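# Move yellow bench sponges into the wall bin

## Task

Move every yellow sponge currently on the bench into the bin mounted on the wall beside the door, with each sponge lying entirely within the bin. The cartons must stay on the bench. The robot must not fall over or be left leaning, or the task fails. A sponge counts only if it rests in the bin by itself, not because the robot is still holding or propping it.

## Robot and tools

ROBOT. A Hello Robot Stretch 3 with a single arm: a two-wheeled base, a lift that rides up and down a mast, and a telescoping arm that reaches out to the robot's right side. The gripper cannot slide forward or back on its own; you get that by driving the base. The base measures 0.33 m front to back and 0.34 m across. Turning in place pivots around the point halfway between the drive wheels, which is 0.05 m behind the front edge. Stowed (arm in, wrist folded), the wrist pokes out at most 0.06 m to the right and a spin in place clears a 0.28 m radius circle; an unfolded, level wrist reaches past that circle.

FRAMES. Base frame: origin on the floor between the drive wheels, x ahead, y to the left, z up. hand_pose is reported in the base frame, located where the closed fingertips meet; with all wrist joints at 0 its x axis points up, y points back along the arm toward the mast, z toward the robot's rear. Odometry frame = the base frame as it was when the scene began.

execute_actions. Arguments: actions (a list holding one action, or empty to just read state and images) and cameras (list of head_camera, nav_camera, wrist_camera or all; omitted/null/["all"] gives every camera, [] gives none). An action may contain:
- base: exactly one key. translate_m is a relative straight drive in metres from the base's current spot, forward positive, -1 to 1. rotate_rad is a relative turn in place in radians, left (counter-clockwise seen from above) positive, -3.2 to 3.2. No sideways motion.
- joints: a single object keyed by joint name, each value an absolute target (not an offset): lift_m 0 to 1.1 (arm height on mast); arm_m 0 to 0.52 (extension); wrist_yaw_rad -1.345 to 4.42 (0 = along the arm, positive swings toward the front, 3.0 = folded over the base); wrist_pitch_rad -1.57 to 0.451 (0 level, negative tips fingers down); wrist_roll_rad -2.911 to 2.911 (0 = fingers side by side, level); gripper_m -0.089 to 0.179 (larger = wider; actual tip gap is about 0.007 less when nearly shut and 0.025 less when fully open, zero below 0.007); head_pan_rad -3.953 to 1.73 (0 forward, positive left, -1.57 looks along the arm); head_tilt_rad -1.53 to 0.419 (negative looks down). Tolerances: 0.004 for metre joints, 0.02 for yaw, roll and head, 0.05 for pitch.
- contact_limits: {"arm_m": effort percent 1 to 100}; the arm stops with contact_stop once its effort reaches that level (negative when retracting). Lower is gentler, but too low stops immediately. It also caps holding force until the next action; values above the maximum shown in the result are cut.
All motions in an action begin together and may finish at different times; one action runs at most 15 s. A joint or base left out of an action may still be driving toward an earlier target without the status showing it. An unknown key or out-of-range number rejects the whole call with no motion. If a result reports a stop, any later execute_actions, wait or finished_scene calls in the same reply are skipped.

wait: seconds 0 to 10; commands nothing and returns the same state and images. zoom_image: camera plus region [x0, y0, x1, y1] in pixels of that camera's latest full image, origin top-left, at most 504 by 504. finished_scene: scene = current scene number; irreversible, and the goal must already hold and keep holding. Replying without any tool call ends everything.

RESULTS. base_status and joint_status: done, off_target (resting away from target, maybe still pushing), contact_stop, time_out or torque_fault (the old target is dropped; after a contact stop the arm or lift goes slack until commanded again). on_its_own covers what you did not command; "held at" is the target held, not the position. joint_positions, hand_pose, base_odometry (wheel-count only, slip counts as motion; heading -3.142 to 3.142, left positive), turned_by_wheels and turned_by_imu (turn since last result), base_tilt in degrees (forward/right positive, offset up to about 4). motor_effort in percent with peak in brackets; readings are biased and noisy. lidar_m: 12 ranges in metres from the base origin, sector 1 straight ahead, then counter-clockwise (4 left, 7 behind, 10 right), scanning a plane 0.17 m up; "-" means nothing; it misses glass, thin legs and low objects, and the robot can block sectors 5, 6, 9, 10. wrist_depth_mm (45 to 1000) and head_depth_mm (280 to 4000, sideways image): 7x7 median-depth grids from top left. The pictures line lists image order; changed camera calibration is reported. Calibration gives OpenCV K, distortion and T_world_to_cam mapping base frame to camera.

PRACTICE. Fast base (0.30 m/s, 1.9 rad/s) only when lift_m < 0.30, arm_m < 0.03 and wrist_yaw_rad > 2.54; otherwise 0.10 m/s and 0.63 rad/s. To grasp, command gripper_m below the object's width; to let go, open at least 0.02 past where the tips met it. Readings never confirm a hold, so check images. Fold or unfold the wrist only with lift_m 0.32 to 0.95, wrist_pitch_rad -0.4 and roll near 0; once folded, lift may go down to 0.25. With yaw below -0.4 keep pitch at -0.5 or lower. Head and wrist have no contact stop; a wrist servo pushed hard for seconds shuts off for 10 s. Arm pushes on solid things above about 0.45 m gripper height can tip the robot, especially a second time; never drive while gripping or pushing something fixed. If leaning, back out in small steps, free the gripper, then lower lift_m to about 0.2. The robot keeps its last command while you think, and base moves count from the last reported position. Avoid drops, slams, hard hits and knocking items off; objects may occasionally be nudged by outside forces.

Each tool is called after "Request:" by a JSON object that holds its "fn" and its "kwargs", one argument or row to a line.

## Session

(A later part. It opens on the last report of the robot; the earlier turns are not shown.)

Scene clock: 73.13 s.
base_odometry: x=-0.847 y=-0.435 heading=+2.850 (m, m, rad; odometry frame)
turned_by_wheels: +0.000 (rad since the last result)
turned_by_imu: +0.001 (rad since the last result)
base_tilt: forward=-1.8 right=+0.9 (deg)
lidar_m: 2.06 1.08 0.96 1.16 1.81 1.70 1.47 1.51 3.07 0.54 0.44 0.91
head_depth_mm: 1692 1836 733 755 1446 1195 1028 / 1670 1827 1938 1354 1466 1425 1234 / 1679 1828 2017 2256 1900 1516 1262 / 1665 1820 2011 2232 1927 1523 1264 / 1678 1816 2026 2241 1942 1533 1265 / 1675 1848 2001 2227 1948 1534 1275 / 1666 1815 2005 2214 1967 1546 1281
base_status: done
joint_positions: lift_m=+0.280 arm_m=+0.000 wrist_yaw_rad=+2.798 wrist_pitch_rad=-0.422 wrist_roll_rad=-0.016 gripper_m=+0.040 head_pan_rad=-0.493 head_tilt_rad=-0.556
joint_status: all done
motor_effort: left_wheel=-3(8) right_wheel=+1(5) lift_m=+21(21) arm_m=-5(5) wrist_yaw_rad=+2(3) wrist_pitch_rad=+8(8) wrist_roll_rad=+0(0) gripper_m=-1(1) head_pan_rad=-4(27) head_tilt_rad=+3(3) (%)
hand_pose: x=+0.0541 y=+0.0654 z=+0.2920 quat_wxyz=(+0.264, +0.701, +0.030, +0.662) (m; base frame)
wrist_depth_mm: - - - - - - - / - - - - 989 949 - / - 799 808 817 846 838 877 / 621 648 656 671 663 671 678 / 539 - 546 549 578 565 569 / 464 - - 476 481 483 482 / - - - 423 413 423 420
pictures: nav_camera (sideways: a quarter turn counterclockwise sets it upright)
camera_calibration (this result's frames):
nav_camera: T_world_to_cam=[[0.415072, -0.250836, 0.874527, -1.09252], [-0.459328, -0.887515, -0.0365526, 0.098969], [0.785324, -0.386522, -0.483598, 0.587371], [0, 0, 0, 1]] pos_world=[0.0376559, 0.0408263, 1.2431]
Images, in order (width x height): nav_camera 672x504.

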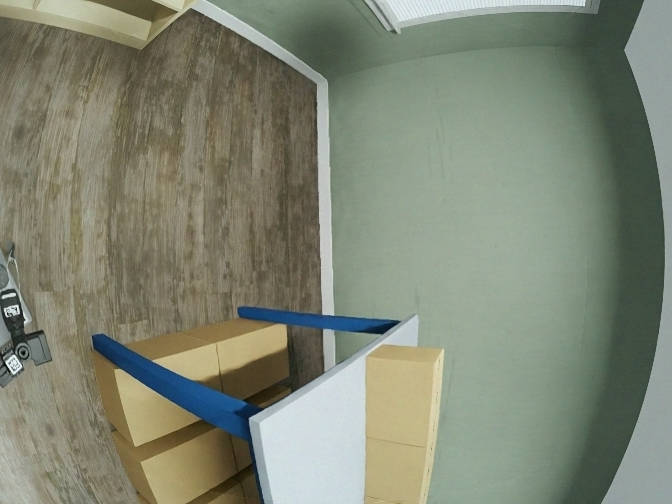

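Request:
{"fn": "execute_actions", "kwargs": {
  "actions": [
    {"base":{"rotate_rad":-0.32},"joints":{"head_pan_rad":-1.3,"head_tilt_rad":-0.4}}
  ],
  "cameras": []
}}

Request:
{"fn": "execute_actions", "kwargs": {
  "actions": [
    {"base":{"translate_m":1.0},"joints":{"head_pan_rad":-1.7,"head_tilt_rad":-0.35}}
  ],
  "cameras": ["nav_camera","head_camera"]
}}

Scene clock: 75.43 s.
base_odometry: x=-0.847 y=-0.435 heading=+2.530 (m, m, rad; odometry frame)
turned_by_wheels: -0.320 (rad since the last result)
turned_by_imu: -0.325 (rad since the last result)
base_tilt: forward=-1.8 right=+1.0 (deg)
lidar_m: 2.02 1.73 1.08 0.96 1.48 1.73 1.71 1.48 1.88 0.92 0.46 0.44
head_depth_mm: 2758 2932 3060 3164 2314 1745 1391 / 2826 3018 3123 3066 1889 1693 1392 / 3060 3241 3370 1249 1873 1446 1320 / 3087 3332 1693 1081 1747 1398 1130 / 3213 3445 1432 1079 752 1445 1119 / 2827 2942 1237 1091 718 1272 1152 / 2475 2560 2517 976 721 536 1093
base_status: done
joint_positions: lift_m=+0.280 arm_m=+0.000 wrist_yaw_rad=+2.798 wrist_pitch_rad=-0.422 wrist_roll_rad=-0.016 gripper_m=+0.040 head_pan_rad=-1.293 head_tilt_rad=-0.408
joint_status: all done
motor_effort: left_wheel=+3(10) right_wheel=-2(6) lift_m=+21(21) arm_m=-5(5) wrist_yaw_rad=+2(2) wrist_pitch_rad=+8(8) wrist_roll_rad=+0(0) gripper_m=-1(1) head_pan_rad=-4(41) head_tilt_rad=+4(14) (%)
hand_pose: x=+0.0541 y=+0.0654 z=+0.2920 quat_wxyz=(+0.264, +0.701, +0.030, +0.662) (m; base frame)
wrist_depth_mm: - - - - - - - / - 957 965 - - - - / - 824 822 817 821 860 865 / 616 666 659 659 669 663 687 / 534 - 548 555 573 571 570 / 469 - - 474 475 483 488 / - - - 419 418 419 427
pictures: none
No camera images: the call's "cameras" was empty. Leave "cameras" out to get every camera's image.

Scene clock: 80.60 s.
base_odometry: x=-1.666 y=+0.139 heading=+2.530 (m, m, rad; odometry frame)
turned_by_wheels: +0.000 (rad since the last result)
turned_by_imu: +0.001 (rad since the last result)
base_tilt: forward=-1.9 right=+1.0 (deg)
lidar_m: 1.03 1.12 1.25 1.24 1.07 1.35 2.70 0.54 0.43 0.43 0.42 1.04
head_depth_mm: 2897 3055 3254 655 485 487 424 / 2982 3086 3199 793 697 560 439 / 2953 3122 3216 1224 770 561 440 / 2972 3139 3385 1140 774 563 442 / 3005 3159 3366 1255 779 565 443 / 3006 3191 3362 3367 784 567 442 / 2601 2614 2630 2588 2420 570 445
base_status: done
joint_positions: lift_m=+0.280 arm_m=+0.000 wrist_yaw_rad=+2.798 wrist_pitch_rad=-0.422 wrist_roll_rad=-0.016 gripper_m=+0.040 head_pan_rad=-1.693 head_tilt_rad=-0.359
joint_status: all done
motor_effort: left_wheel=+3(12) right_wheel=-2(4) lift_m=+21(21) arm_m=-5(5) wrist_yaw_rad=+2(3) wrist_pitch_rad=+8(8) wrist_roll_rad=+1(0) gripper_m=+0(0) head_pan_rad=-4(32) head_tilt_rad=+4(8) (%)
hand_pose: x=+0.0541 y=+0.0654 z=+0.2920 quat_wxyz=(+0.264, +0.701, +0.030, +0.662) (m; base frame)
wrist_depth_mm: - - - - - - - / - - - - - - - / - 799 815 822 839 839 875 / 619 642 657 667 667 680 675 / 544 - 549 551 576 560 568 / 468 - - 471 481 483 484 / - - - 416 422 418 423
pictures: head_camera (sideways: a quarter turn clockwise sets it upright), nav_camera (sideways: a quarter turn counterclockwise sets it upright)
camera_calibration (this result's frames):
head_camera: T_world_to_cam=[[0.0495693, 0.307437, -0.950277, 1.25634], [0.996557, -0.078537, 0.0265748, -0.0414115], [-0.0664618, -0.948322, -0.310271, 0.360184], [0, 0, 0, 1]] pos_world=[0.00293138, -0.0479278, 1.30673]
nav_camera: T_world_to_cam=[[-0.0614252, -0.299136, 0.952231, -1.19101], [-0.994479, 0.0996678, -0.0328405, 0.0974096], [-0.085083, -0.948991, -0.303607, 0.358453], [0, 0, 0, 1]] pos_world=[0.0542122, -0.0258137, 1.24614]
Images, in order (width x height): head_camera 896x504, nav_camera 672x504.

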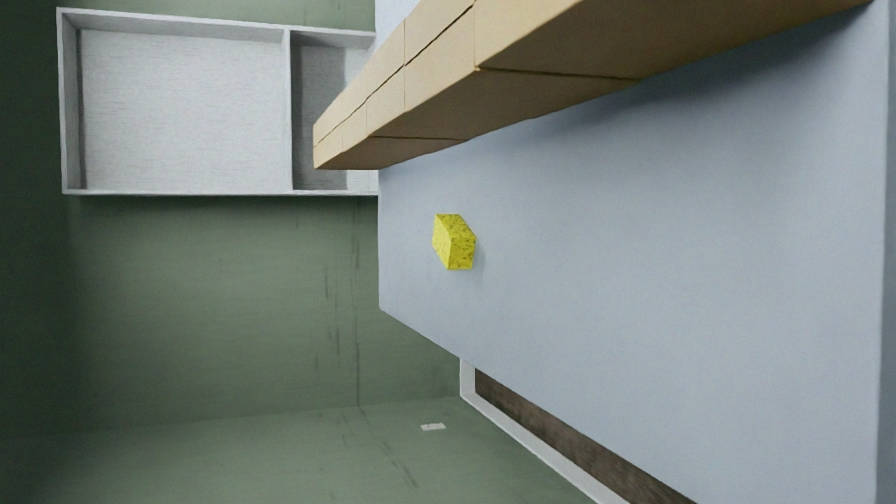

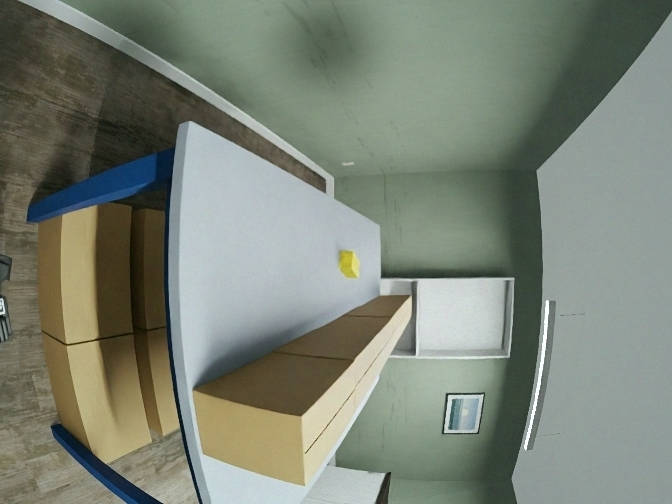

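Request:
{"fn": "execute_actions", "kwargs": {
  "actions": [
    {"base":{"translate_m":0.71},"joints":{"head_pan_rad":-1.4,"head_tilt_rad":-0.7}}
  ],
  "cameras": []
}}

Request:
{"fn": "execute_actions", "kwargs": {
  "actions": [
    {"base":{"rotate_rad":-1.7}}
  ],
  "cameras": []
}}

Request:
{"fn": "execute_actions", "kwargs": {
  "actions": [
    {"base":{"translate_m":0.7}}
  ],
  "cameras": ["nav_camera"]
}}

Scene clock: 86.87 s.
base_odometry: x=-2.247 y=+0.546 heading=+2.530 (m, m, rad; odometry frame)
turned_by_wheels: +0.000 (rad since the last result)
turned_by_imu: +0.001 (rad since the last result)
base_tilt: forward=-1.8 right=+0.9 (deg)
lidar_m: 0.33 0.36 0.54 1.14 1.24 1.39 1.36 0.66 0.75 0.86 0.41 0.33
head_depth_mm: 2903 3191 2742 2079 1644 1371 1170 / 1891 2343 2528 2064 1658 1373 1172 / 1155 1309 1519 1813 1628 1373 1171 / 822 904 1000 1118 1274 1317 1184 / 642 691 745 808 888 983 1080 / 528 560 596 636 679 734 795 / 445 469 495 521 552 586 623
base_status: done
joint_positions: lift_m=+0.280 arm_m=+0.000 wrist_yaw_rad=+2.798 wrist_pitch_rad=-0.422 wrist_roll_rad=-0.016 gripper_m=+0.040 head_pan_rad=-1.407 head_tilt_rad=-0.691
joint_status: all done
motor_effort: left_wheel=+2(11) right_wheel=-2(4) lift_m=+21(21) arm_m=-5(5) wrist_yaw_rad=+2(2) wrist_pitch_rad=+7(8) wrist_roll_rad=+0(0) gripper_m=+0(0) head_pan_rad=+3(26) head_tilt_rad=-3(20) (%)
hand_pose: x=+0.0541 y=+0.0654 z=+0.2920 quat_wxyz=(+0.264, +0.701, +0.030, +0.662) (m; base frame)
wrist_depth_mm: - - - - 712 440 316 / - - - - 724 442 321 / - 814 812 806 709 450 326 / 621 656 664 661 641 461 330 / 542 - 551 558 576 450 336 / 464 - - 475 485 460 338 / - - - 415 421 413 333
pictures: none
No camera images: the call's "cameras" was empty. Leave "cameras" out to get every camera's image.

Scene clock: 89.20 s.
base_odometry: x=-2.247 y=+0.546 heading=+0.830 (m, m, rad; odometry frame)
turned_by_wheels: -1.700 (rad since the last result)
turned_by_imu: -1.724 (rad since the last result)
base_tilt: forward=-1.8 right=+1.0 (deg)
lidar_m: 1.28 0.47 0.34 0.33 0.34 0.46 1.14 1.18 1.39 3.40 0.66 0.66
head_depth_mm: 2760 3068 2763 2063 1637 1363 1169 / 2778 3081 2785 2069 1655 1371 1166 / 2893 3188 2784 2076 1667 1386 1170 / 2940 3234 2832 2097 1662 1380 1181 / 2930 3220 2571 1735 1630 1392 1188 / 2935 1315 2605 1676 1414 1339 1159 / 2937 859 899 1692 1344 1018 1121
base_status: done
joint_positions: lift_m=+0.280 arm_m=+0.000 wrist_yaw_rad=+2.798 wrist_pitch_rad=-0.422 wrist_roll_rad=-0.016 gripper_m=+0.040 head_pan_rad=-1.407 head_tilt_rad=-0.692
joint_status: not commanded
motor_effort: left_wheel=+3(12) right_wheel=-3(5) lift_m=+21(21) arm_m=-5(5) wrist_yaw_rad=+1(2) wrist_pitch_rad=+8(8) wrist_roll_rad=+0(0) gripper_m=+0(0) head_pan_rad=+3(3) head_tilt_rad=-2(3) (%)
hand_pose: x=+0.0541 y=+0.0654 z=+0.2920 quat_wxyz=(+0.264, +0.701, +0.030, +0.662) (m; base frame)
wrist_depth_mm: - 318 338 360 391 423 468 / - 340 370 394 436 486 529 / - 377 401 444 488 545 604 / 376 412 446 493 544 591 664 / 411 - 470 540 576 560 567 / 450 - - 477 472 484 487 / - - - 415 419 421 426
pictures: none
No camera images: the call's "cameras" was empty. Leave "cameras" out to get every camera's image.

Scene clock: 93.30 s.
base_odometry: x=-1.775 y=+1.063 heading=+0.830 (m, m, rad; odometry frame)
turned_by_wheels: +0.000 (rad since the last result)
turned_by_imu: +0.001 (rad since the last result)
base_tilt: forward=-1.9 right=+0.9 (deg)
lidar_m: 1.28 0.46 0.34 0.33 0.34 0.47 1.29 1.86 0.47 0.45 0.49 0.64
head_depth_mm: 2757 753 780 602 1230 1303 924 / 2807 761 794 607 1237 1087 953 / 2833 775 809 610 1244 1093 969 / 2797 791 826 615 1281 1183 1108 / 2875 812 839 620 1297 1101 1022 / 2904 827 846 623 1336 1102 1084 / 2918 845 855 628 1350 1156 1140
base_status: done
joint_positions: lift_m=+0.280 arm_m=+0.000 wrist_yaw_rad=+2.798 wrist_pitch_rad=-0.422 wrist_roll_rad=-0.016 gripper_m=+0.040 head_pan_rad=-1.407 head_tilt_rad=-0.692
joint_status: not commanded
motor_effort: left_wheel=+3(12) right_wheel=-3(5) lift_m=+21(21) arm_m=-5(5) wrist_yaw_rad=+2(2) wrist_pitch_rad=+8(8) wrist_roll_rad=+0(1) gripper_m=+0(1) head_pan_rad=+3(3) head_tilt_rad=-3(3) (%)
hand_pose: x=+0.0541 y=+0.0654 z=+0.2920 quat_wxyz=(+0.264, +0.701, +0.030, +0.662) (m; base frame)
wrist_depth_mm: - 317 336 363 387 430 471 / - 345 370 400 433 474 522 / - 380 406 440 490 542 609 / 376 415 448 497 536 597 657 / 411 - 478 542 573 560 564 / 447 - - 475 475 486 480 / - - - 417 421 421 425
pictures: nav_camera (sideways: a quarter turn counterclockwise sets it upright)
camera_calibration (this result's frames):
nav_camera: T_world_to_cam=[[0.0735744, -0.594369, 0.80082, -0.994328], [-0.984101, -0.173428, -0.0383053, 0.104445], [0.161652, -0.78527, -0.597679, 0.739601], [0, 0, 0, 1]] pos_world=[0.0563838, 0.00790223, 1.24232]
Images, in order (width x height): nav_camera 672x504.

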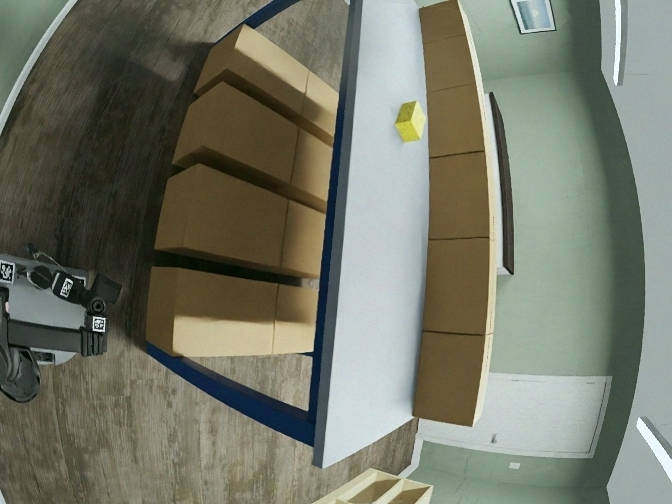

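Request:
{"fn": "execute_actions", "kwargs": {
  "actions": [
    {"base":{"translate_m":0.4},"joints":{"lift_m":1.0,"wrist_yaw_rad":0.8,"gripper_m":0.16,"head_pan_rad":-1.35,"head_tilt_rad":-0.6}}
  ],
  "cameras": ["head_camera","wrist_camera"]
}}

Scene clock: 101.53 s.
base_odometry: x=-1.505 y=+1.358 heading=+0.830 (m, m, rad; odometry frame)
turned_by_wheels: +0.000 (rad since the last result)
turned_by_imu: +0.000 (rad since the last result)
base_tilt: forward=-1.8 right=+0.9 (deg)
lidar_m: 1.27 0.47 0.34 0.33 0.34 0.47 1.29 0.65 0.47 0.45 0.47 0.67
head_depth_mm: 2745 2936 785 688 565 - - / 2803 2544 806 695 568 - - / 2891 2558 824 675 - - 1170 / 2920 2587 849 701 - - 974 / 3037 2617 863 708 635 1207 976 / 3087 2733 894 713 1317 1243 1015 / 3182 2817 918 718 1320 1118 1046
base_status: done
joint_positions: lift_m=+1.000 arm_m=+0.000 wrist_yaw_rad=+0.802 wrist_pitch_rad=-0.422 wrist_roll_rad=-0.016 gripper_m=+0.160 head_pan_rad=-1.357 head_tilt_rad=-0.606
joint_status: all done
motor_effort: left_wheel=+3(12) right_wheel=-2(5) lift_m=+36(39) arm_m=-5(5) wrist_yaw_rad=-4(5) wrist_pitch_rad=+7(8) wrist_roll_rad=+0(0) gripper_m=+0(82) head_pan_rad=+4(11) head_tilt_rad=+3(13) (%)
hand_pose: x=+0.1395 y=-0.3010 z=+1.0115 quat_wxyz=(+0.699, +0.405, -0.573, +0.137) (m; base frame)
wrist_depth_mm: - - - 783 668 549 459 / - - 613 588 591 552 484 / - - - 441 442 422 370 / - - - - 354 362 355 / - - - - 363 309 301 / - - - - - 343 258 / - - - 891 877 889 238
pictures: head_camera (sideways: a quarter turn clockwise sets it upright), wrist_camera
camera_calibration (this result's frames):
head_camera: T_world_to_cam=[[-0.10176, 0.524143, -0.845529, 1.12061], [0.968405, 0.246712, 0.0363883, -0.0540057], [0.227675, -0.815112, -0.532689, 0.647816], [0, 0, 0, 1]] pos_world=[0.0188409, -0.0459913, 1.29455]
wrist_camera: T_world_to_cam=[[-0.663435, -0.747909, 0.0220579, -0.147424], [-0.469399, 0.393063, -0.790675, 1.01], [0.582682, -0.534915, -0.611839, 0.544046], [0, 0, 0, 1]] pos_world=[0.0592812, -0.216234, 1.1347]
Images, in order (width x height): head_camera 896x504, wrist_camera 644x364.

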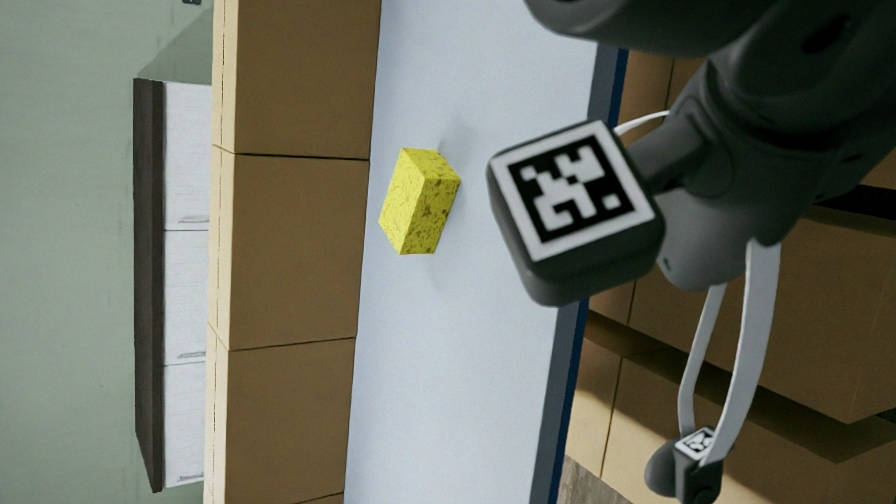

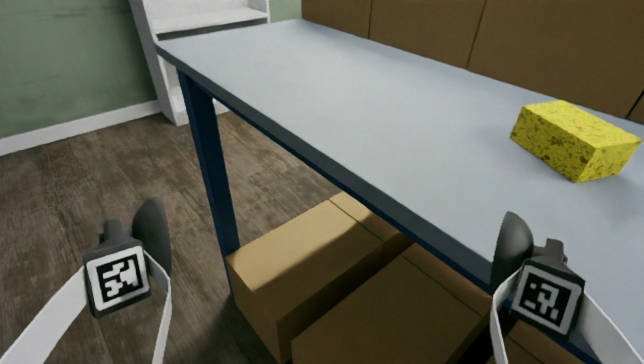

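Request:
{"fn": "execute_actions", "kwargs": {
  "actions": [
    {"base":{"translate_m":-0.055},"joints":{"lift_m":1.01,"wrist_yaw_rad":1.14,"arm_m":0.41}}
  ],
  "cameras": ["wrist_camera"]
}}

Scene clock: 107.57 s.
base_odometry: x=-1.542 y=+1.318 heading=+0.831 (m, m, rad; odometry frame)
turned_by_wheels: +0.000 (rad since the last result)
turned_by_imu: +0.000 (rad since the last result)
base_tilt: forward=-1.9 right=+1.0 (deg)
lidar_m: 1.27 0.46 0.34 0.33 0.34 0.47 1.29 0.64 0.47 0.45 0.49 0.64
head_depth_mm: 2740 2882 812 690 545 1216 987 / 2804 2586 844 694 568 1156 966 / 2903 2528 822 697 574 1191 969 / 2896 2580 846 679 596 1192 1049 / 3006 2661 865 706 602 1165 976 / 3101 2720 892 711 1325 1218 1005 / 3117 2815 925 717 1328 1177 1065
base_status: done
joint_positions: lift_m=+1.010 arm_m=+0.410 wrist_yaw_rad=+1.138 wrist_pitch_rad=-0.422 wrist_roll_rad=-0.016 gripper_m=+0.160 head_pan_rad=-1.357 head_tilt_rad=-0.606
joint_status: all done
motor_effort: left_wheel=+3(6) right_wheel=-3(5) lift_m=+36(38) arm_m=+3(4) wrist_yaw_rad=+2(4) wrist_pitch_rad=+7(8) wrist_roll_rad=+0(0) gripper_m=+0(1) head_pan_rad=+3(3) head_tilt_rad=+3(3) (%)
hand_pose: x=+0.1819 y=-0.6485 z=+1.0215 quat_wxyz=(+0.667, +0.495, -0.497, +0.252) (m; base frame)
wrist_depth_mm: - - - 600 364 259 217 / - 588 591 557 376 270 209 / - 441 446 457 397 280 215 / - 362 362 365 368 291 222 / 312 309 302 305 304 300 229 / 268 251 259 217 256 261 228 / 220 227 228 185 220 231 223
pictures: wrist_camera
camera_calibration (this result's frames):
wrist_camera: T_world_to_cam=[[-0.379808, -0.924802, 0.0220608, -0.545777], [-0.572686, 0.216334, -0.790715, 1.0786], [0.726483, -0.312954, -0.611786, 0.457346], [0, 0, 0, 1]] pos_world=[0.078152, -0.594945, 1.1447]
Images, in order (width x height): wrist_camera 644x364.

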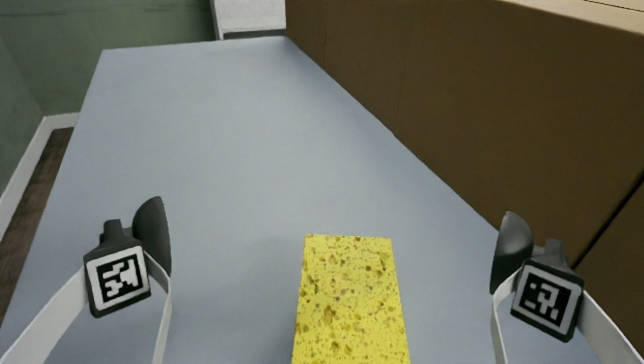

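Request:
{"fn": "execute_actions", "kwargs": {
  "actions": [
    {"joints":{"lift_m":0.939,"arm_m":0.42}}
  ],
  "cameras": ["wrist_camera"]
}}

Request:
{"fn": "execute_actions", "kwargs": {
  "actions": [
    {"joints":{"gripper_m":0.02}}
  ],
  "cameras": ["wrist_camera"]
}}

Request:
{"fn": "execute_actions", "kwargs": {
  "actions": [
    {"base":{"translate_m":-0.35},"joints":{"lift_m":0.97,"arm_m":0.0}}
  ],
  "cameras": ["wrist_camera"]
}}

Scene clock: 110.27 s.
base_odometry: x=-1.542 y=+1.318 heading=+0.831 (m, m, rad; odometry frame)
turned_by_wheels: +0.000 (rad since the last result)
turned_by_imu: +0.000 (rad since the last result)
base_tilt: forward=-1.8 right=+0.9 (deg)
lidar_m: 1.27 0.47 0.34 0.33 0.34 0.47 1.29 0.64 0.47 0.45 0.49 0.64
head_depth_mm: 2749 2921 - 661 546 1223 986 / 2806 2547 787 662 568 1156 969 / 2882 2554 821 667 572 1191 972 / 2939 2602 851 674 597 1193 1049 / 2985 2649 866 708 602 1172 976 / 3111 2708 895 713 1316 1214 1005 / 3173 2795 922 718 1327 1175 1067
base_status: not commanded
joint_positions: lift_m=+0.939 arm_m=+0.420 wrist_yaw_rad=+1.138 wrist_pitch_rad=-0.422 wrist_roll_rad=-0.016 gripper_m=+0.160 head_pan_rad=-1.357 head_tilt_rad=-0.606
joint_status: all done
motor_effort: left_wheel=+3(2) right_wheel=-2(2) lift_m=+21(33) arm_m=+4(2) wrist_yaw_rad=+2(2) wrist_pitch_rad=+7(7) wrist_roll_rad=+0(0) gripper_m=+1(0) head_pan_rad=+3(3) head_tilt_rad=+3(3) (%)
hand_pose: x=+0.1819 y=-0.6585 z=+0.9511 quat_wxyz=(+0.667, +0.495, -0.497, +0.252) (m; base frame)
wrist_depth_mm: - 590 607 527 347 248 195 / 425 401 406 418 358 258 200 / 302 303 309 314 316 268 207 / 244 247 249 179 245 254 213 / 206 213 209 149 199 219 208 / 181 173 178 128 136 179 186 / 152 156 157 130 138 159 157
pictures: wrist_camera
camera_calibration (this result's frames):
wrist_camera: T_world_to_cam=[[-0.379808, -0.924802, 0.0220608, -0.55347], [-0.572686, 0.216334, -0.790715, 1.02512], [0.726483, -0.312954, -0.611786, 0.411167], [0, 0, 0, 1]] pos_world=[0.078152, -0.604943, 1.07433]
Images, in order (width x height): wrist_camera 644x364.

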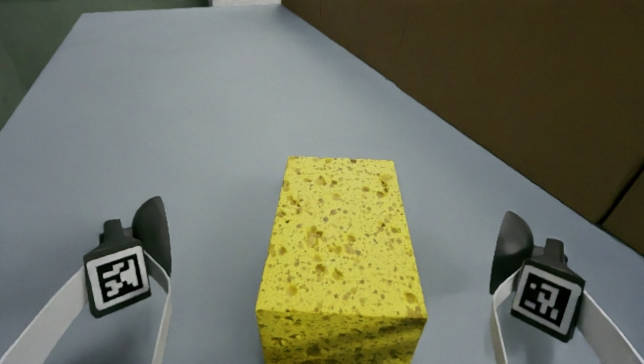

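Scene clock: 112.17 s.
base_odometry: x=-1.542 y=+1.318 heading=+0.831 (m, m, rad; odometry frame)
turned_by_wheels: +0.000 (rad since the last result)
turned_by_imu: +0.000 (rad since the last result)
base_tilt: forward=-1.8 right=+1.0 (deg)
lidar_m: 1.27 0.46 0.34 0.33 0.34 0.47 1.29 0.64 0.47 0.45 0.49 0.64
head_depth_mm: 2741 2912 - 676 546 1222 984 / 2805 2557 786 662 568 1153 967 / 2865 2571 831 668 573 1193 972 / 2932 2608 850 673 597 1194 1047 / 2993 2651 866 708 601 1173 980 / 3099 2729 893 714 1322 1214 1005 / 3179 2783 919 718 1324 1173 1063
base_status: not commanded
joint_positions: lift_m=+0.939 arm_m=+0.420 wrist_yaw_rad=+1.138 wrist_pitch_rad=-0.417 wrist_roll_rad=-0.016 gripper_m=+0.021 head_pan_rad=-1.357 head_tilt_rad=-0.606
joint_status: all done
motor_effort: left_wheel=+3(2) right_wheel=-2(2) lift_m=+21(21) arm_m=+3(3) wrist_yaw_rad=+2(2) wrist_pitch_rad=+6(8) wrist_roll_rad=+0(0) gripper_m=-19(95) head_pan_rad=+3(3) head_tilt_rad=+3(3) (%)
hand_pose: x=+0.1824 y=-0.6588 z=+0.9522 quat_wxyz=(+0.666, +0.494, -0.498, +0.253) (m; base frame)
wrist_depth_mm: - 595 626 529 347 248 196 / 464 412 410 423 364 258 200 / 306 310 314 318 320 268 206 / 248 249 253 177 248 252 213 / 206 208 211 149 157 214 210 / 178 179 132 129 129 184 186 / 156 157 154 130 155 160 162
pictures: wrist_camera
camera_calibration (this result's frames):
wrist_camera: T_world_to_cam=[[-0.379908, -0.924756, 0.0222644, -0.553667], [-0.569219, 0.214738, -0.793648, 1.02745], [0.72915, -0.314186, -0.607969, 0.406412], [0, 0, 0, 1]] pos_world=[0.078167, -0.604951, 1.07485]
Images, in order (width x height): wrist_camera 644x364.

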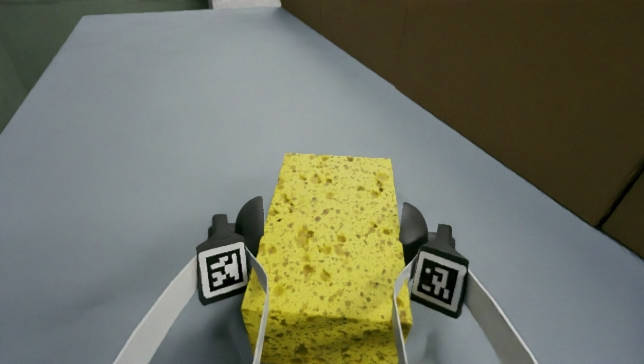

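Scene clock: 116.60 s.
base_odometry: x=-1.778 y=+1.059 heading=+0.831 (m, m, rad; odometry frame)
turned_by_wheels: +0.000 (rad since the last result)
turned_by_imu: +0.000 (rad since the last result)
base_tilt: forward=-1.8 right=+0.9 (deg)
lidar_m: 1.27 0.47 0.34 0.33 0.34 0.47 1.29 1.86 0.47 0.45 0.49 0.64
head_depth_mm: 2759 2880 785 690 545 - - / 2818 3016 810 692 568 1154 - / 2899 2667 824 698 572 1191 - / 2897 2589 851 706 573 - - / 3059 2675 865 708 602 - 960 / 3059 2706 893 713 1319 343 979 / 3184 2776 915 718 678 347 1067
base_status: done
joint_positions: lift_m=+0.970 arm_m=+0.000 wrist_yaw_rad=+1.140 wrist_pitch_rad=-0.417 wrist_roll_rad=-0.016 gripper_m=+0.021 head_pan_rad=-1.357 head_tilt_rad=-0.606
joint_status: all done
motor_effort: left_wheel=+3(4) right_wheel=-2(4) lift_m=+37(37) arm_m=-5(4) wrist_yaw_rad=+1(1) wrist_pitch_rad=+6(6) wrist_roll_rad=+0(0) gripper_m=-19(18) head_pan_rad=+3(3) head_tilt_rad=+3(3) (%)
hand_pose: x=+0.1825 y=-0.2393 z=+0.9826 quat_wxyz=(+0.666, +0.494, -0.498, +0.254) (m; base frame)
wrist_depth_mm: - - - 836 788 677 557 / - - - - 522 524 534 / - - - - 447 387 394 / - - - 175 - 327 314 / - - - 149 156 - 264 / 967 - 133 130 130 973 258 / 918 - - 129 812 849 854
pictures: wrist_camera
camera_calibration (this result's frames):
wrist_camera: T_world_to_cam=[[-0.378855, -0.925188, 0.0222726, -0.166687], [-0.569353, 0.214036, -0.793741, 0.961522], [0.729593, -0.313394, -0.607847, 0.556587], [0, 0, 0, 1]] pos_world=[0.0782134, -0.185586, 1.10523]
Images, in order (width x height): wrist_camera 644x364.

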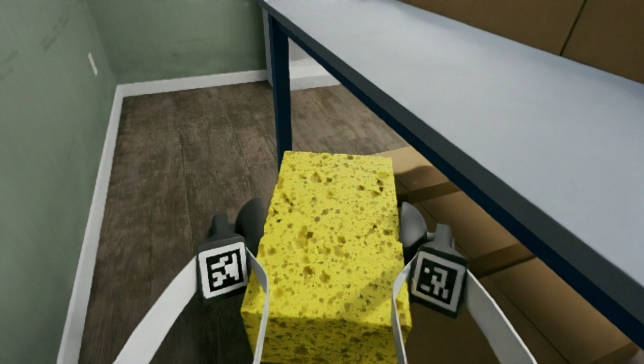

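Request:
{"fn": "execute_actions", "kwargs": {
  "actions": [
    {"base":{"translate_m":-0.56},"joints":{"lift_m":0.28,"wrist_yaw_rad":2.65,"head_pan_rad":0}}
  ],
  "cameras": ["wrist_camera"]
}}

Request:
{"fn": "execute_actions", "kwargs": {
  "actions": [
    {"base":{"rotate_rad":-1.55}}
  ],
  "cameras": ["nav_camera"]
}}

Scene clock: 125.10 s.
base_odometry: x=-2.156 y=+0.646 heading=+0.831 (m, m, rad; odometry frame)
turned_by_wheels: +0.000 (rad since the last result)
turned_by_imu: -0.001 (rad since the last result)
base_tilt: forward=-1.8 right=+0.9 (deg)
lidar_m: 1.27 0.47 0.34 0.33 0.34 0.47 1.28 1.33 1.47 1.32 0.57 0.64
head_depth_mm: 2799 3022 2997 1846 1534 1422 1216 / 2893 3156 3332 2348 1806 1458 1220 / 2885 3167 3339 2364 1800 1457 1231 / 2884 3205 3351 2351 1822 1464 1231 / 2277 2256 2215 2100 1774 1478 1233 / 1285 1275 1257 1253 1228 1217 1154 / 890 888 881 879 872 861 855
base_status: done
joint_positions: lift_m=+0.280 arm_m=+0.000 wrist_yaw_rad=+2.648 wrist_pitch_rad=-0.417 wrist_roll_rad=-0.016 gripper_m=+0.021 head_pan_rad=-0.007 head_tilt_rad=-0.606
joint_status: all done
motor_effort: left_wheel=+2(5) right_wheel=-2(5) lift_m=+21(34) arm_m=-5(5) wrist_yaw_rad=+4(5) wrist_pitch_rad=+6(6) wrist_roll_rad=+0(0) gripper_m=-18(18) head_pan_rad=+3(41) head_tilt_rad=+3(3) (%)
hand_pose: x=+0.0852 y=+0.0523 z=+0.2932 quat_wxyz=(+0.312, +0.701, -0.024, +0.641) (m; base frame)
wrist_depth_mm: 290 319 351 393 434 513 613 / 308 338 378 430 488 581 705 / 334 367 414 474 559 662 801 / 368 398 458 175 621 685 697 / - 433 466 149 156 567 569 / - 461 127 130 129 492 489 / - - 128 129 401 424 427
pictures: wrist_camera
camera_calibration (this result's frames):
wrist_camera: T_world_to_cam=[[0.899667, -0.436008, 0.0222765, -0.0528945], [-0.249242, -0.554845, -0.793741, 0.309461], [0.358437, 0.708551, -0.607847, 0.27812], [0, 0, 0, 1]] pos_world=[0.0250296, -0.0484216, 0.415864]
Images, in order (width x height): wrist_camera 644x364.

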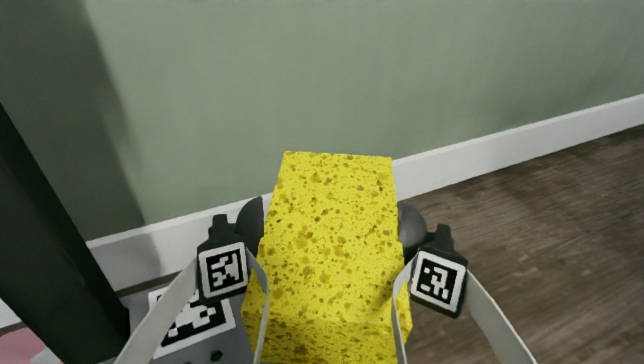

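Scene clock: 127.30 s.
base_odometry: x=-2.156 y=+0.646 heading=-0.719 (m, m, rad; odometry frame)
turned_by_wheels: -1.550 (rad since the last result)
turned_by_imu: -1.572 (rad since the last result)
base_tilt: forward=-1.9 right=+1.0 (deg)
lidar_m: 1.32 0.57 0.65 1.21 0.46 0.34 0.33 0.34 0.47 1.28 1.33 1.47
head_depth_mm: 2793 3079 3299 2317 1789 1449 1219 / 2809 3058 3310 2363 1806 1449 1220 / 2807 3092 3261 2360 1802 1462 1232 / 2872 3113 3308 2373 1810 1470 1231 / 2851 3169 3334 2431 1760 1478 1236 / 2877 3150 1314 2219 1520 1376 1213 / 2882 2757 851 2146 1464 1183 884
base_status: done
joint_positions: lift_m=+0.280 arm_m=+0.000 wrist_yaw_rad=+2.648 wrist_pitch_rad=-0.417 wrist_roll_rad=-0.016 gripper_m=+0.021 head_pan_rad=-0.007 head_tilt_rad=-0.605
joint_status: not commanded
motor_effort: left_wheel=+2(12) right_wheel=-2(6) lift_m=+21(21) arm_m=-5(5) wrist_yaw_rad=+4(3) wrist_pitch_rad=+6(6) wrist_roll_rad=+0(0) gripper_m=-18(17) head_pan_rad=+3(3) head_tilt_rad=+3(3) (%)
hand_pose: x=+0.0852 y=+0.0523 z=+0.2932 quat_wxyz=(+0.312, +0.701, -0.024, +0.641) (m; base frame)
wrist_depth_mm: - - - 945 666 520 688 / 910 - - 972 639 650 781 / 801 799 821 837 686 753 835 / 665 644 668 175 644 673 679 / - 547 546 149 156 562 564 / - 486 128 129 129 492 483 / - - 128 129 405 425 431
pictures: nav_camera (sideways: a quarter turn counterclockwise sets it upright)
camera_calibration (this result's frames):
nav_camera: T_world_to_cam=[[0.526937, -0.0281854, 0.849437, -1.06048], [0.006633, -0.999283, -0.0372722, 0.0970612], [0.849879, 0.0252744, -0.526372, 0.642632], [0, 0, 0, 1]] pos_world=[0.0120031, 0.0508593, 1.24269]
Images, in order (width x height): nav_camera 672x504.

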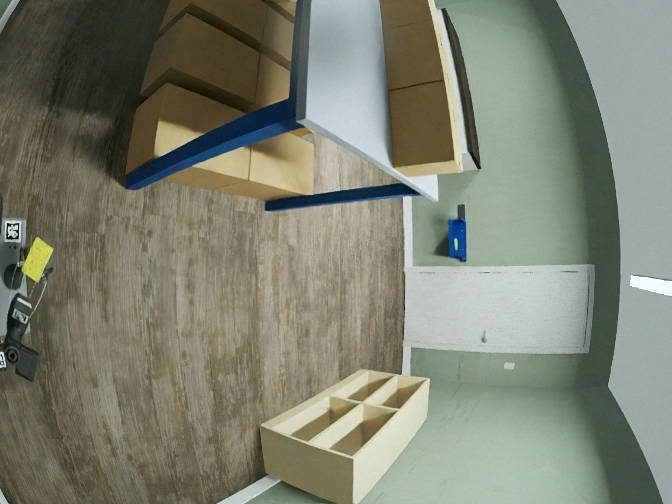

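Request:
{"fn": "execute_actions", "kwargs": {
  "actions": [
    {"base":{"translate_m":1.0}}
  ],
  "cameras": []
}}

Request:
{"fn": "execute_actions", "kwargs": {
  "actions": [
    {"base":{"translate_m":1.0}}
  ],
  "cameras": []
}}

Request:
{"fn": "execute_actions", "kwargs": {
  "actions": [
    {"base":{"translate_m":0.66},"joints":{"head_pan_rad":-1.3,"head_tilt_rad":-0.75}}
  ],
  "cameras": []
}}

Request:
{"fn": "execute_actions", "kwargs": {
  "actions": [
    {"base":{"rotate_rad":1.55},"joints":{"lift_m":0.78,"wrist_yaw_rad":1.3}}
  ],
  "cameras": ["head_camera"]
}}

Scene clock: 133.33 s.
base_odometry: x=-1.403 y=-0.013 heading=-0.719 (m, m, rad; odometry frame)
turned_by_wheels: +0.000 (rad since the last result)
turned_by_imu: +0.001 (rad since the last result)
base_tilt: forward=-1.8 right=+1.0 (deg)
lidar_m: 2.40 0.43 0.38 0.37 0.38 0.53 1.33 1.38 1.34 0.90 1.17 1.63
head_depth_mm: 1981 2178 2413 2343 1797 1444 1219 / 2006 2192 2428 2352 1809 1453 1219 / 1989 2195 2430 2369 1817 1453 1224 / 2027 2204 2457 2361 1826 1473 1227 / 2041 2237 2494 2396 1827 1481 1244 / 2043 2232 2504 2420 1830 1494 1241 / 2045 2272 2425 2314 1849 1481 1240
base_status: done
joint_positions: lift_m=+0.280 arm_m=+0.000 wrist_yaw_rad=+2.648 wrist_pitch_rad=-0.417 wrist_roll_rad=-0.016 gripper_m=+0.021 head_pan_rad=-0.007 head_tilt_rad=-0.605
joint_status: not commanded
motor_effort: left_wheel=+2(12) right_wheel=-2(5) lift_m=+21(21) arm_m=-5(5) wrist_yaw_rad=+2(3) wrist_pitch_rad=+6(6) wrist_roll_rad=+0(0) gripper_m=-18(18) head_pan_rad=+3(3) head_tilt_rad=+3(2) (%)
hand_pose: x=+0.0851 y=+0.0524 z=+0.2932 quat_wxyz=(+0.311, +0.701, -0.024, +0.641) (m; base frame)
wrist_depth_mm: 549 540 561 580 432 - - / 367 394 418 469 - - - / 373 406 448 515 807 847 870 / 409 448 499 176 660 695 682 / - 494 514 149 156 567 568 / - 494 128 129 130 487 492 / - - 127 130 405 423 428
pictures: none
No camera images: the call's "cameras" was empty. Leave "cameras" out to get every camera's image.

Scene clock: 138.40 s.
base_odometry: x=-0.651 y=-0.671 heading=-0.719 (m, m, rad; odometry frame)
turned_by_wheels: +0.000 (rad since the last result)
turned_by_imu: +0.001 (rad since the last result)
base_tilt: forward=-1.9 right=+0.9 (deg)
lidar_m: 1.40 1.35 1.29 3.17 0.91 0.74 1.48 1.83 0.93 0.92 0.97 1.45
head_depth_mm: 1142 1264 1395 1560 1717 1448 1213 / 1150 1267 1409 1584 1719 1460 1218 / 1146 1270 1412 1581 1738 1457 1224 / 1168 1293 1428 1586 1766 1468 1226 / 1180 1302 1441 1540 1772 1476 1233 / 1188 1307 1452 1522 1770 1485 1240 / 1188 1307 1462 1646 1782 1488 1242
base_status: done
joint_positions: lift_m=+0.280 arm_m=+0.000 wrist_yaw_rad=+2.648 wrist_pitch_rad=-0.417 wrist_roll_rad=-0.016 gripper_m=+0.021 head_pan_rad=-0.007 head_tilt_rad=-0.605
joint_status: not commanded
motor_effort: left_wheel=+2(11) right_wheel=-2(5) lift_m=+21(21) arm_m=-5(5) wrist_yaw_rad=+2(2) wrist_pitch_rad=+6(6) wrist_roll_rad=+0(0) gripper_m=-18(18) head_pan_rad=+3(3) head_tilt_rad=+2(2) (%)
hand_pose: x=+0.0851 y=+0.0524 z=+0.2932 quat_wxyz=(+0.311, +0.701, -0.024, +0.641) (m; base frame)
wrist_depth_mm: - - - - - - - / - - - - - - - / 791 810 823 820 832 854 848 / 655 658 662 175 656 692 697 / - 551 555 149 157 563 574 / - 485 128 130 130 489 489 / - - 128 129 399 425 431
pictures: none
No camera images: the call's "cameras" was empty. Leave "cameras" out to get every camera's image.

Scene clock: 142.37 s.
base_odometry: x=-0.154 y=-1.106 heading=-0.719 (m, m, rad; odometry frame)
turned_by_wheels: +0.000 (rad since the last result)
turned_by_imu: +0.001 (rad since the last result)
base_tilt: forward=-1.8 right=+1.0 (deg)
lidar_m: 0.74 0.80 0.99 0.98 1.82 1.36 1.37 1.27 0.95 1.13 1.04 0.78
head_depth_mm: 1071 1195 1340 1549 1558 1328 1146 / 1102 1239 1402 1623 1585 1330 1148 / 1139 1276 1455 1692 1585 1343 1147 / 1179 1326 1524 1766 1592 1351 1155 / 1214 1383 1584 1801 1610 1343 1159 / 1227 1344 1450 1546 1546 1358 1166 / 1076 1136 1159 1248 1319 1334 1169
base_status: done
joint_positions: lift_m=+0.280 arm_m=+0.000 wrist_yaw_rad=+2.648 wrist_pitch_rad=-0.417 wrist_roll_rad=-0.016 gripper_m=+0.021 head_pan_rad=-1.293 head_tilt_rad=-0.741
joint_status: all done
motor_effort: left_wheel=+2(12) right_wheel=-2(4) lift_m=+21(21) arm_m=-5(6) wrist_yaw_rad=+2(2) wrist_pitch_rad=+6(6) wrist_roll_rad=+0(1) gripper_m=-18(18) head_pan_rad=-4(42) head_tilt_rad=-3(14) (%)
hand_pose: x=+0.0851 y=+0.0524 z=+0.2932 quat_wxyz=(+0.311, +0.701, -0.024, +0.641) (m; base frame)
wrist_depth_mm: - - 953 - - 769 621 / - - - - - 818 638 / 816 808 808 834 860 790 658 / 663 668 662 175 644 685 666 / - 547 554 149 157 568 575 / - 482 127 130 129 483 483 / - - 128 129 403 423 426
pictures: none
No camera images: the call's "cameras" was empty. Leave "cameras" out to get every camera's image.

Scene clock: 147.73 s.
base_odometry: x=-0.154 y=-1.106 heading=+0.831 (m, m, rad; odometry frame)
turned_by_wheels: +1.550 (rad since the last result)
turned_by_imu: +1.575 (rad since the last result)
base_tilt: forward=-1.8 right=+1.0 (deg)
lidar_m: 0.98 1.84 1.36 1.36 1.84 0.95 1.08 1.06 0.78 0.74 0.80 0.99
head_depth_mm: 606 676 767 867 1006 1208 - / 623 699 792 896 959 1268 1177 / 643 723 823 936 860 1309 1195 / 665 746 860 980 875 1344 - / 685 776 899 999 918 1376 1096 / 707 804 935 1034 917 1359 460 / 735 836 976 1177 1458 1362 1144
base_status: done
joint_positions: lift_m=+0.780 arm_m=+0.000 wrist_yaw_rad=+1.302 wrist_pitch_rad=-0.417 wrist_roll_rad=-0.016 gripper_m=+0.021 head_pan_rad=-1.293 head_tilt_rad=-0.741
joint_status: all done
motor_effort: left_wheel=-3(10) right_wheel=+1(5) lift_m=+36(38) arm_m=-5(5) wrist_yaw_rad=-3(5) wrist_pitch_rad=+6(6) wrist_roll_rad=+0(1) gripper_m=-18(18) head_pan_rad=-3(3) head_tilt_rad=-3(3) (%)
hand_pose: x=+0.1950 y=-0.2050 z=+0.7925 quat_wxyz=(+0.643, +0.533, -0.456, +0.307) (m; base frame)
wrist_depth_mm: - - - 827 875 782 583 / - - - 902 967 816 598 / - - - - - 773 473 / - - - 175 - 503 516 / - - - 148 157 470 464 / - - 132 129 130 849 376 / 903 923 880 130 882 852 337
pictures: head_camera (sideways: a quarter turn clockwise sets it upright)
camera_calibration (this result's frames):
head_camera: T_world_to_cam=[[-0.164934, 0.621484, -0.765868, 1.01714], [0.952103, 0.303035, 0.0408652, -0.0597278], [0.257482, -0.722445, -0.641698, 0.789449], [0, 0, 0, 1]] pos_world=[0.0213591, -0.0437032, 1.28802]
Images, in order (width x height): head_camera 896x504.

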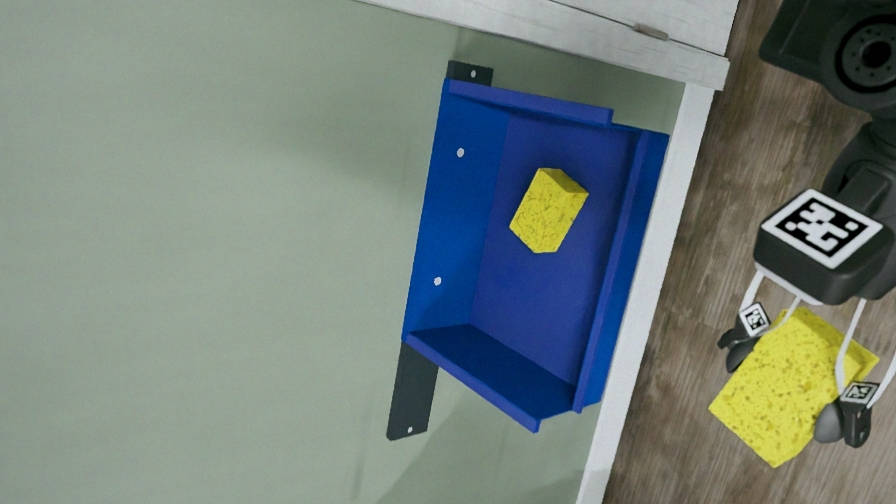

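Request:
{"fn": "execute_actions", "kwargs": {
  "actions": [
    {"base":{"translate_m":0.34},"joints":{"wrist_yaw_rad":0.0,"wrist_pitch_rad":-0.7,"arm_m":0.285,"head_pan_rad":-1.57}}
  ],
  "cameras": ["head_camera","wrist_camera"]
}}

Scene clock: 154.27 s.
base_odometry: x=+0.075 y=-0.855 heading=+0.831 (m, m, rad; odometry frame)
turned_by_wheels: +0.000 (rad since the last result)
turned_by_imu: -0.001 (rad since the last result)
base_tilt: forward=-1.8 right=+1.0 (deg)
lidar_m: 0.73 1.84 1.36 1.31 1.94 1.53 1.28 1.06 0.80 0.77 0.80 0.65
head_depth_mm: 622 701 801 909 - 1300 1148 / 624 706 807 - 843 1296 1149 / 629 709 810 - 858 1302 1149 / 631 710 812 928 885 1310 1154 / 633 715 817 937 1140 1316 1159 / 637 718 823 962 1160 1314 1166 / 641 723 830 965 1162 1324 1172
base_status: done
joint_positions: lift_m=+0.780 arm_m=+0.285 wrist_yaw_rad=+0.001 wrist_pitch_rad=-0.710 wrist_roll_rad=-0.016 gripper_m=+0.021 head_pan_rad=-1.563 head_tilt_rad=-0.741
joint_status: all done
motor_effort: left_wheel=-4(5) right_wheel=+2(4) lift_m=+36(37) arm_m=+4(5) wrist_yaw_rad=-1(3) wrist_pitch_rad=+3(5) wrist_roll_rad=+0(0) gripper_m=-18(19) head_pan_rad=-4(26) head_tilt_rad=-3(3) (%)
hand_pose: x=-0.0214 y=-0.6082 z=+0.7331 quat_wxyz=(+0.669, +0.248, -0.657, -0.244) (m; base frame)
wrist_depth_mm: 271 265 260 255 249 244 241 / 299 295 283 282 279 277 271 / 373 343 306 321 311 303 299 / 462 447 244 175 359 359 345 / 609 554 198 149 157 339 332 / 746 794 133 129 129 263 303 / 768 787 207 130 273 267 273
pictures: head_camera (sideways: a quarter turn clockwise sets it upright), wrist_camera
camera_calibration (this result's frames):
head_camera: T_world_to_cam=[[0.00678948, 0.642962, -0.765868, 1.01609], [0.998437, 0.0381337, 0.0408652, -0.0600105], [0.0554801, -0.764948, -0.641698, 0.790681], [0, 0, 0, 1]] pos_world=[0.00915081, -0.0461899, 1.28802]
wrist_camera: T_world_to_cam=[[-0.998799, -0.0481588, 0.00904836, -0.0498022], [-0.0443578, 0.810137, -0.58456, 0.946734], [0.0208213, -0.584259, -0.8113, 0.407359], [0, 0, 0, 1]] pos_world=[-0.016229, -0.531379, 0.884363]
Images, in order (width x height): head_camera 896x504, wrist_camera 644x364.

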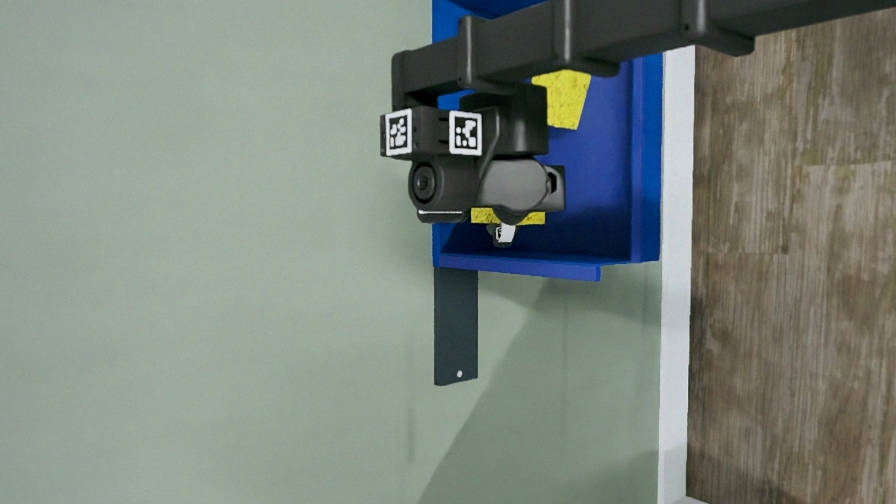

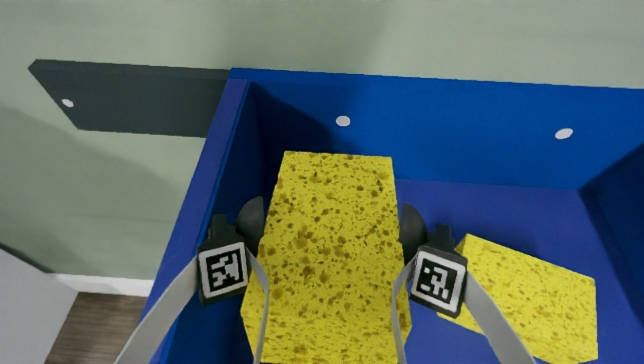

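Request:
{"fn": "execute_actions", "kwargs": {
  "actions": [
    {"base":{"translate_m":-0.018},"joints":{"arm_m":0.3,"lift_m":0.676}}
  ],
  "cameras": ["wrist_camera"]
}}

Request:
{"fn": "execute_actions", "kwargs": {
  "actions": [
    {"joints":{"gripper_m":0.095,"lift_m":0.67}}
  ],
  "cameras": ["wrist_camera"]
}}

Request:
{"fn": "execute_actions", "kwargs": {
  "actions": [
    {"joints":{"lift_m":0.77}}
  ],
  "cameras": ["head_camera","wrist_camera"]
}}

Scene clock: 158.13 s.
base_odometry: x=+0.063 y=-0.868 heading=+0.831 (m, m, rad; odometry frame)
turned_by_wheels: +0.000 (rad since the last result)
turned_by_imu: +0.000 (rad since the last result)
base_tilt: forward=-1.8 right=+1.0 (deg)
lidar_m: 0.74 1.85 1.37 1.31 1.92 1.51 1.26 1.06 0.80 0.77 0.80 0.67
head_depth_mm: 624 701 799 909 880 - - / 626 706 807 912 - 1300 1140 / 629 707 808 919 - 1311 1155 / 631 710 817 927 858 1309 1162 / 634 716 819 937 1143 1315 1166 / 636 719 821 938 1157 1322 1162 / 638 721 828 964 1164 1328 1167
base_status: done
joint_positions: lift_m=+0.676 arm_m=+0.300 wrist_yaw_rad=+0.001 wrist_pitch_rad=-0.711 wrist_roll_rad=-0.016 gripper_m=+0.021 head_pan_rad=-1.563 head_tilt_rad=-0.741
joint_status: all done
motor_effort: left_wheel=-3(9) right_wheel=+1(3) lift_m=+21(34) arm_m=+3(5) wrist_yaw_rad=-2(2) wrist_pitch_rad=+4(3) wrist_roll_rad=+0(0) gripper_m=-18(18) head_pan_rad=-4(4) head_tilt_rad=-2(3) (%)
hand_pose: x=-0.0214 y=-0.6231 z=+0.6296 quat_wxyz=(+0.668, +0.249, -0.657, -0.244) (m; base frame)
wrist_depth_mm: 231 151 220 221 217 214 209 / 123 153 250 254 248 243 239 / 117 156 261 276 274 272 268 / 118 158 241 175 240 248 250 / 120 161 219 149 156 176 174 / 122 158 133 129 130 168 159 / 123 156 181 129 180 186 174
pictures: wrist_camera
camera_calibration (this result's frames):
wrist_camera: T_world_to_cam=[[-0.998799, -0.0481653, 0.00901427, -0.0495646], [-0.0443585, 0.810565, -0.583966, 0.898167], [0.0208203, -0.583664, -0.811728, 0.315334], [0, 0, 0, 1]] pos_world=[-0.0162291, -0.546361, 0.780911]
Images, in order (width x height): wrist_camera 644x364.

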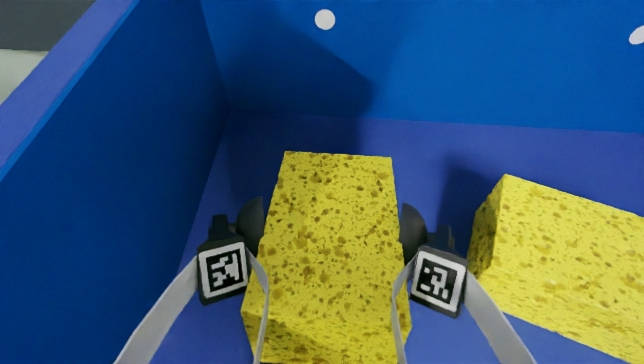

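Scene clock: 159.37 s.
base_odometry: x=+0.063 y=-0.868 heading=+0.831 (m, m, rad; odometry frame)
turned_by_wheels: +0.000 (rad since the last result)
turned_by_imu: +0.000 (rad since the last result)
base_tilt: forward=-1.9 right=+1.0 (deg)
lidar_m: 0.73 1.85 1.36 1.31 1.92 1.51 1.26 1.07 0.80 0.77 0.80 0.66
head_depth_mm: 624 700 799 910 886 - - / 626 704 803 914 - 1299 1147 / 629 708 807 920 - 1309 1154 / 632 711 812 925 863 1321 1152 / 633 714 818 940 1144 1316 1160 / 637 718 821 945 1153 1324 1162 / 639 721 827 969 1168 1331 1171
base_status: not commanded
joint_positions: lift_m=+0.670 arm_m=+0.300 wrist_yaw_rad=+0.001 wrist_pitch_rad=-0.711 wrist_roll_rad=-0.016 gripper_m=+0.095 head_pan_rad=-1.563 head_tilt_rad=-0.741
joint_status: all done
motor_effort: left_wheel=-4(3) right_wheel=+2(2) lift_m=+21(22) arm_m=+3(3) wrist_yaw_rad=-2(1) wrist_pitch_rad=+4(4) wrist_roll_rad=+0(1) gripper_m=+0(80) head_pan_rad=-4(3) head_tilt_rad=-2(3) (%)
hand_pose: x=-0.0214 y=-0.6231 z=+0.6236 quat_wxyz=(+0.668, +0.249, -0.657, -0.244) (m; base frame)
wrist_depth_mm: 134 151 222 222 216 213 209 / 116 153 251 254 250 243 238 / 117 155 258 268 270 267 264 / 118 158 236 184 233 234 241 / 120 160 214 166 206 170 168 / 122 145 188 150 189 161 154 / 123 175 176 140 177 180 173
pictures: wrist_camera
camera_calibration (this result's frames):
wrist_camera: T_world_to_cam=[[-0.998799, -0.0481646, 0.00901298, -0.0495092], [-0.0443576, 0.810581, -0.583944, 0.894658], [0.0208196, -0.583642, -0.811744, 0.310493], [0, 0, 0, 1]] pos_world=[-0.0162292, -0.546361, 0.774916]
Images, in order (width x height): wrist_camera 644x364.

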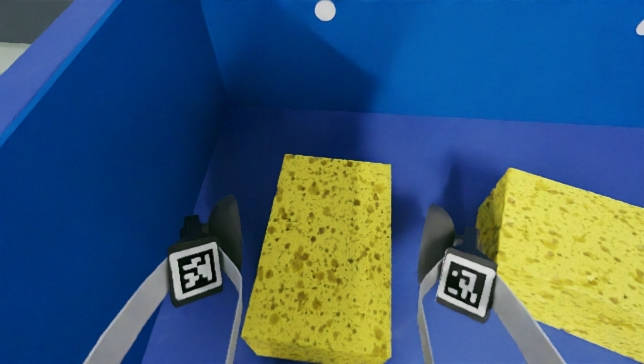

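Scene clock: 161.10 s.
base_odometry: x=+0.063 y=-0.868 heading=+0.831 (m, m, rad; odometry frame)
turned_by_wheels: +0.000 (rad since the last result)
turned_by_imu: +0.000 (rad since the last result)
base_tilt: forward=-1.8 right=+1.0 (deg)
lidar_m: 0.73 1.85 1.37 1.31 1.92 1.51 1.26 1.06 0.80 0.77 0.80 0.66
head_depth_mm: 624 701 803 888 - - 1133 / 625 703 806 - 842 1294 1152 / 629 708 808 - 839 1310 1156 / 630 710 812 907 866 1310 1155 / 634 717 819 941 1149 1313 1161 / 636 718 825 942 1162 1322 1169 / 637 721 826 966 1165 1330 1165
base_status: not commanded
joint_positions: lift_m=+0.770 arm_m=+0.300 wrist_yaw_rad=+0.001 wrist_pitch_rad=-0.711 wrist_roll_rad=-0.016 gripper_m=+0.095 head_pan_rad=-1.563 head_tilt_rad=-0.741
joint_status: all done
motor_effort: left_wheel=-3(3) right_wheel=+1(2) lift_m=+36(37) arm_m=+3(3) wrist_yaw_rad=-2(2) wrist_pitch_rad=+4(4) wrist_roll_rad=+0(1) gripper_m=+0(0) head_pan_rad=-4(4) head_tilt_rad=-3(3) (%)
hand_pose: x=-0.0214 y=-0.6231 z=+0.7230 quat_wxyz=(+0.668, +0.249, -0.657, -0.244) (m; base frame)
wrist_depth_mm: 253 251 243 239 235 230 227 / 281 275 267 267 263 258 254 / 340 318 286 304 293 284 278 / 435 403 297 347 347 343 320 / 579 200 322 324 325 326 321 / 748 172 289 250 293 254 294 / 761 180 265 229 267 240 265
pictures: head_camera (sideways: a quarter turn clockwise sets it upright), wrist_camera
camera_calibration (this result's frames):
head_camera: T_world_to_cam=[[0.00678964, 0.642962, -0.765868, 1.01609], [0.998437, 0.0381334, 0.0408652, -0.0600105], [0.0554799, -0.764949, -0.641698, 0.790681], [0, 0, 0, 1]] pos_world=[0.0091508, -0.0461899, 1.28802]
wrist_camera: T_world_to_cam=[[-0.998799, -0.0481647, 0.00901294, -0.050405], [-0.0443577, 0.810581, -0.583944, 0.952687], [0.0208197, -0.583642, -0.811744, 0.391157], [0, 0, 0, 1]] pos_world=[-0.0162292, -0.546362, 0.87429]
Images, in order (width x height): head_camera 896x504, wrist_camera 644x364.

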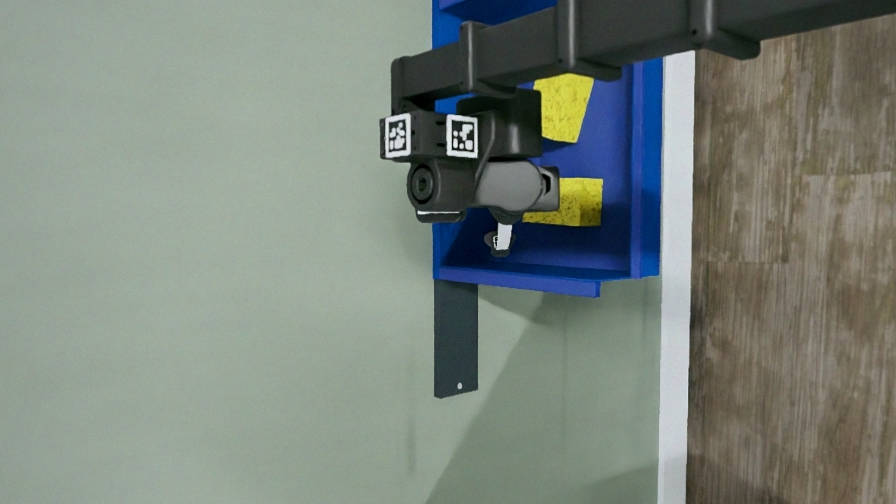

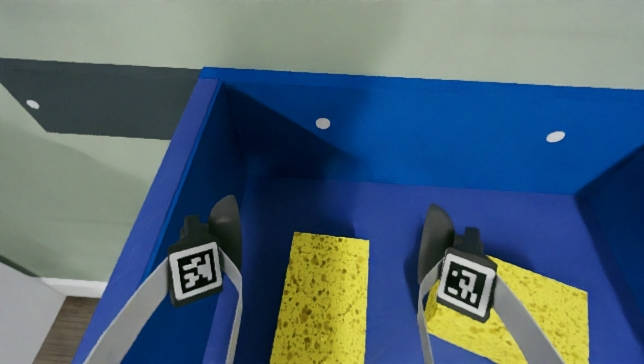

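Request:
{"fn": "finished_scene", "kwargs": {
  "scene": 2
}}

The scene is finished: the task was done.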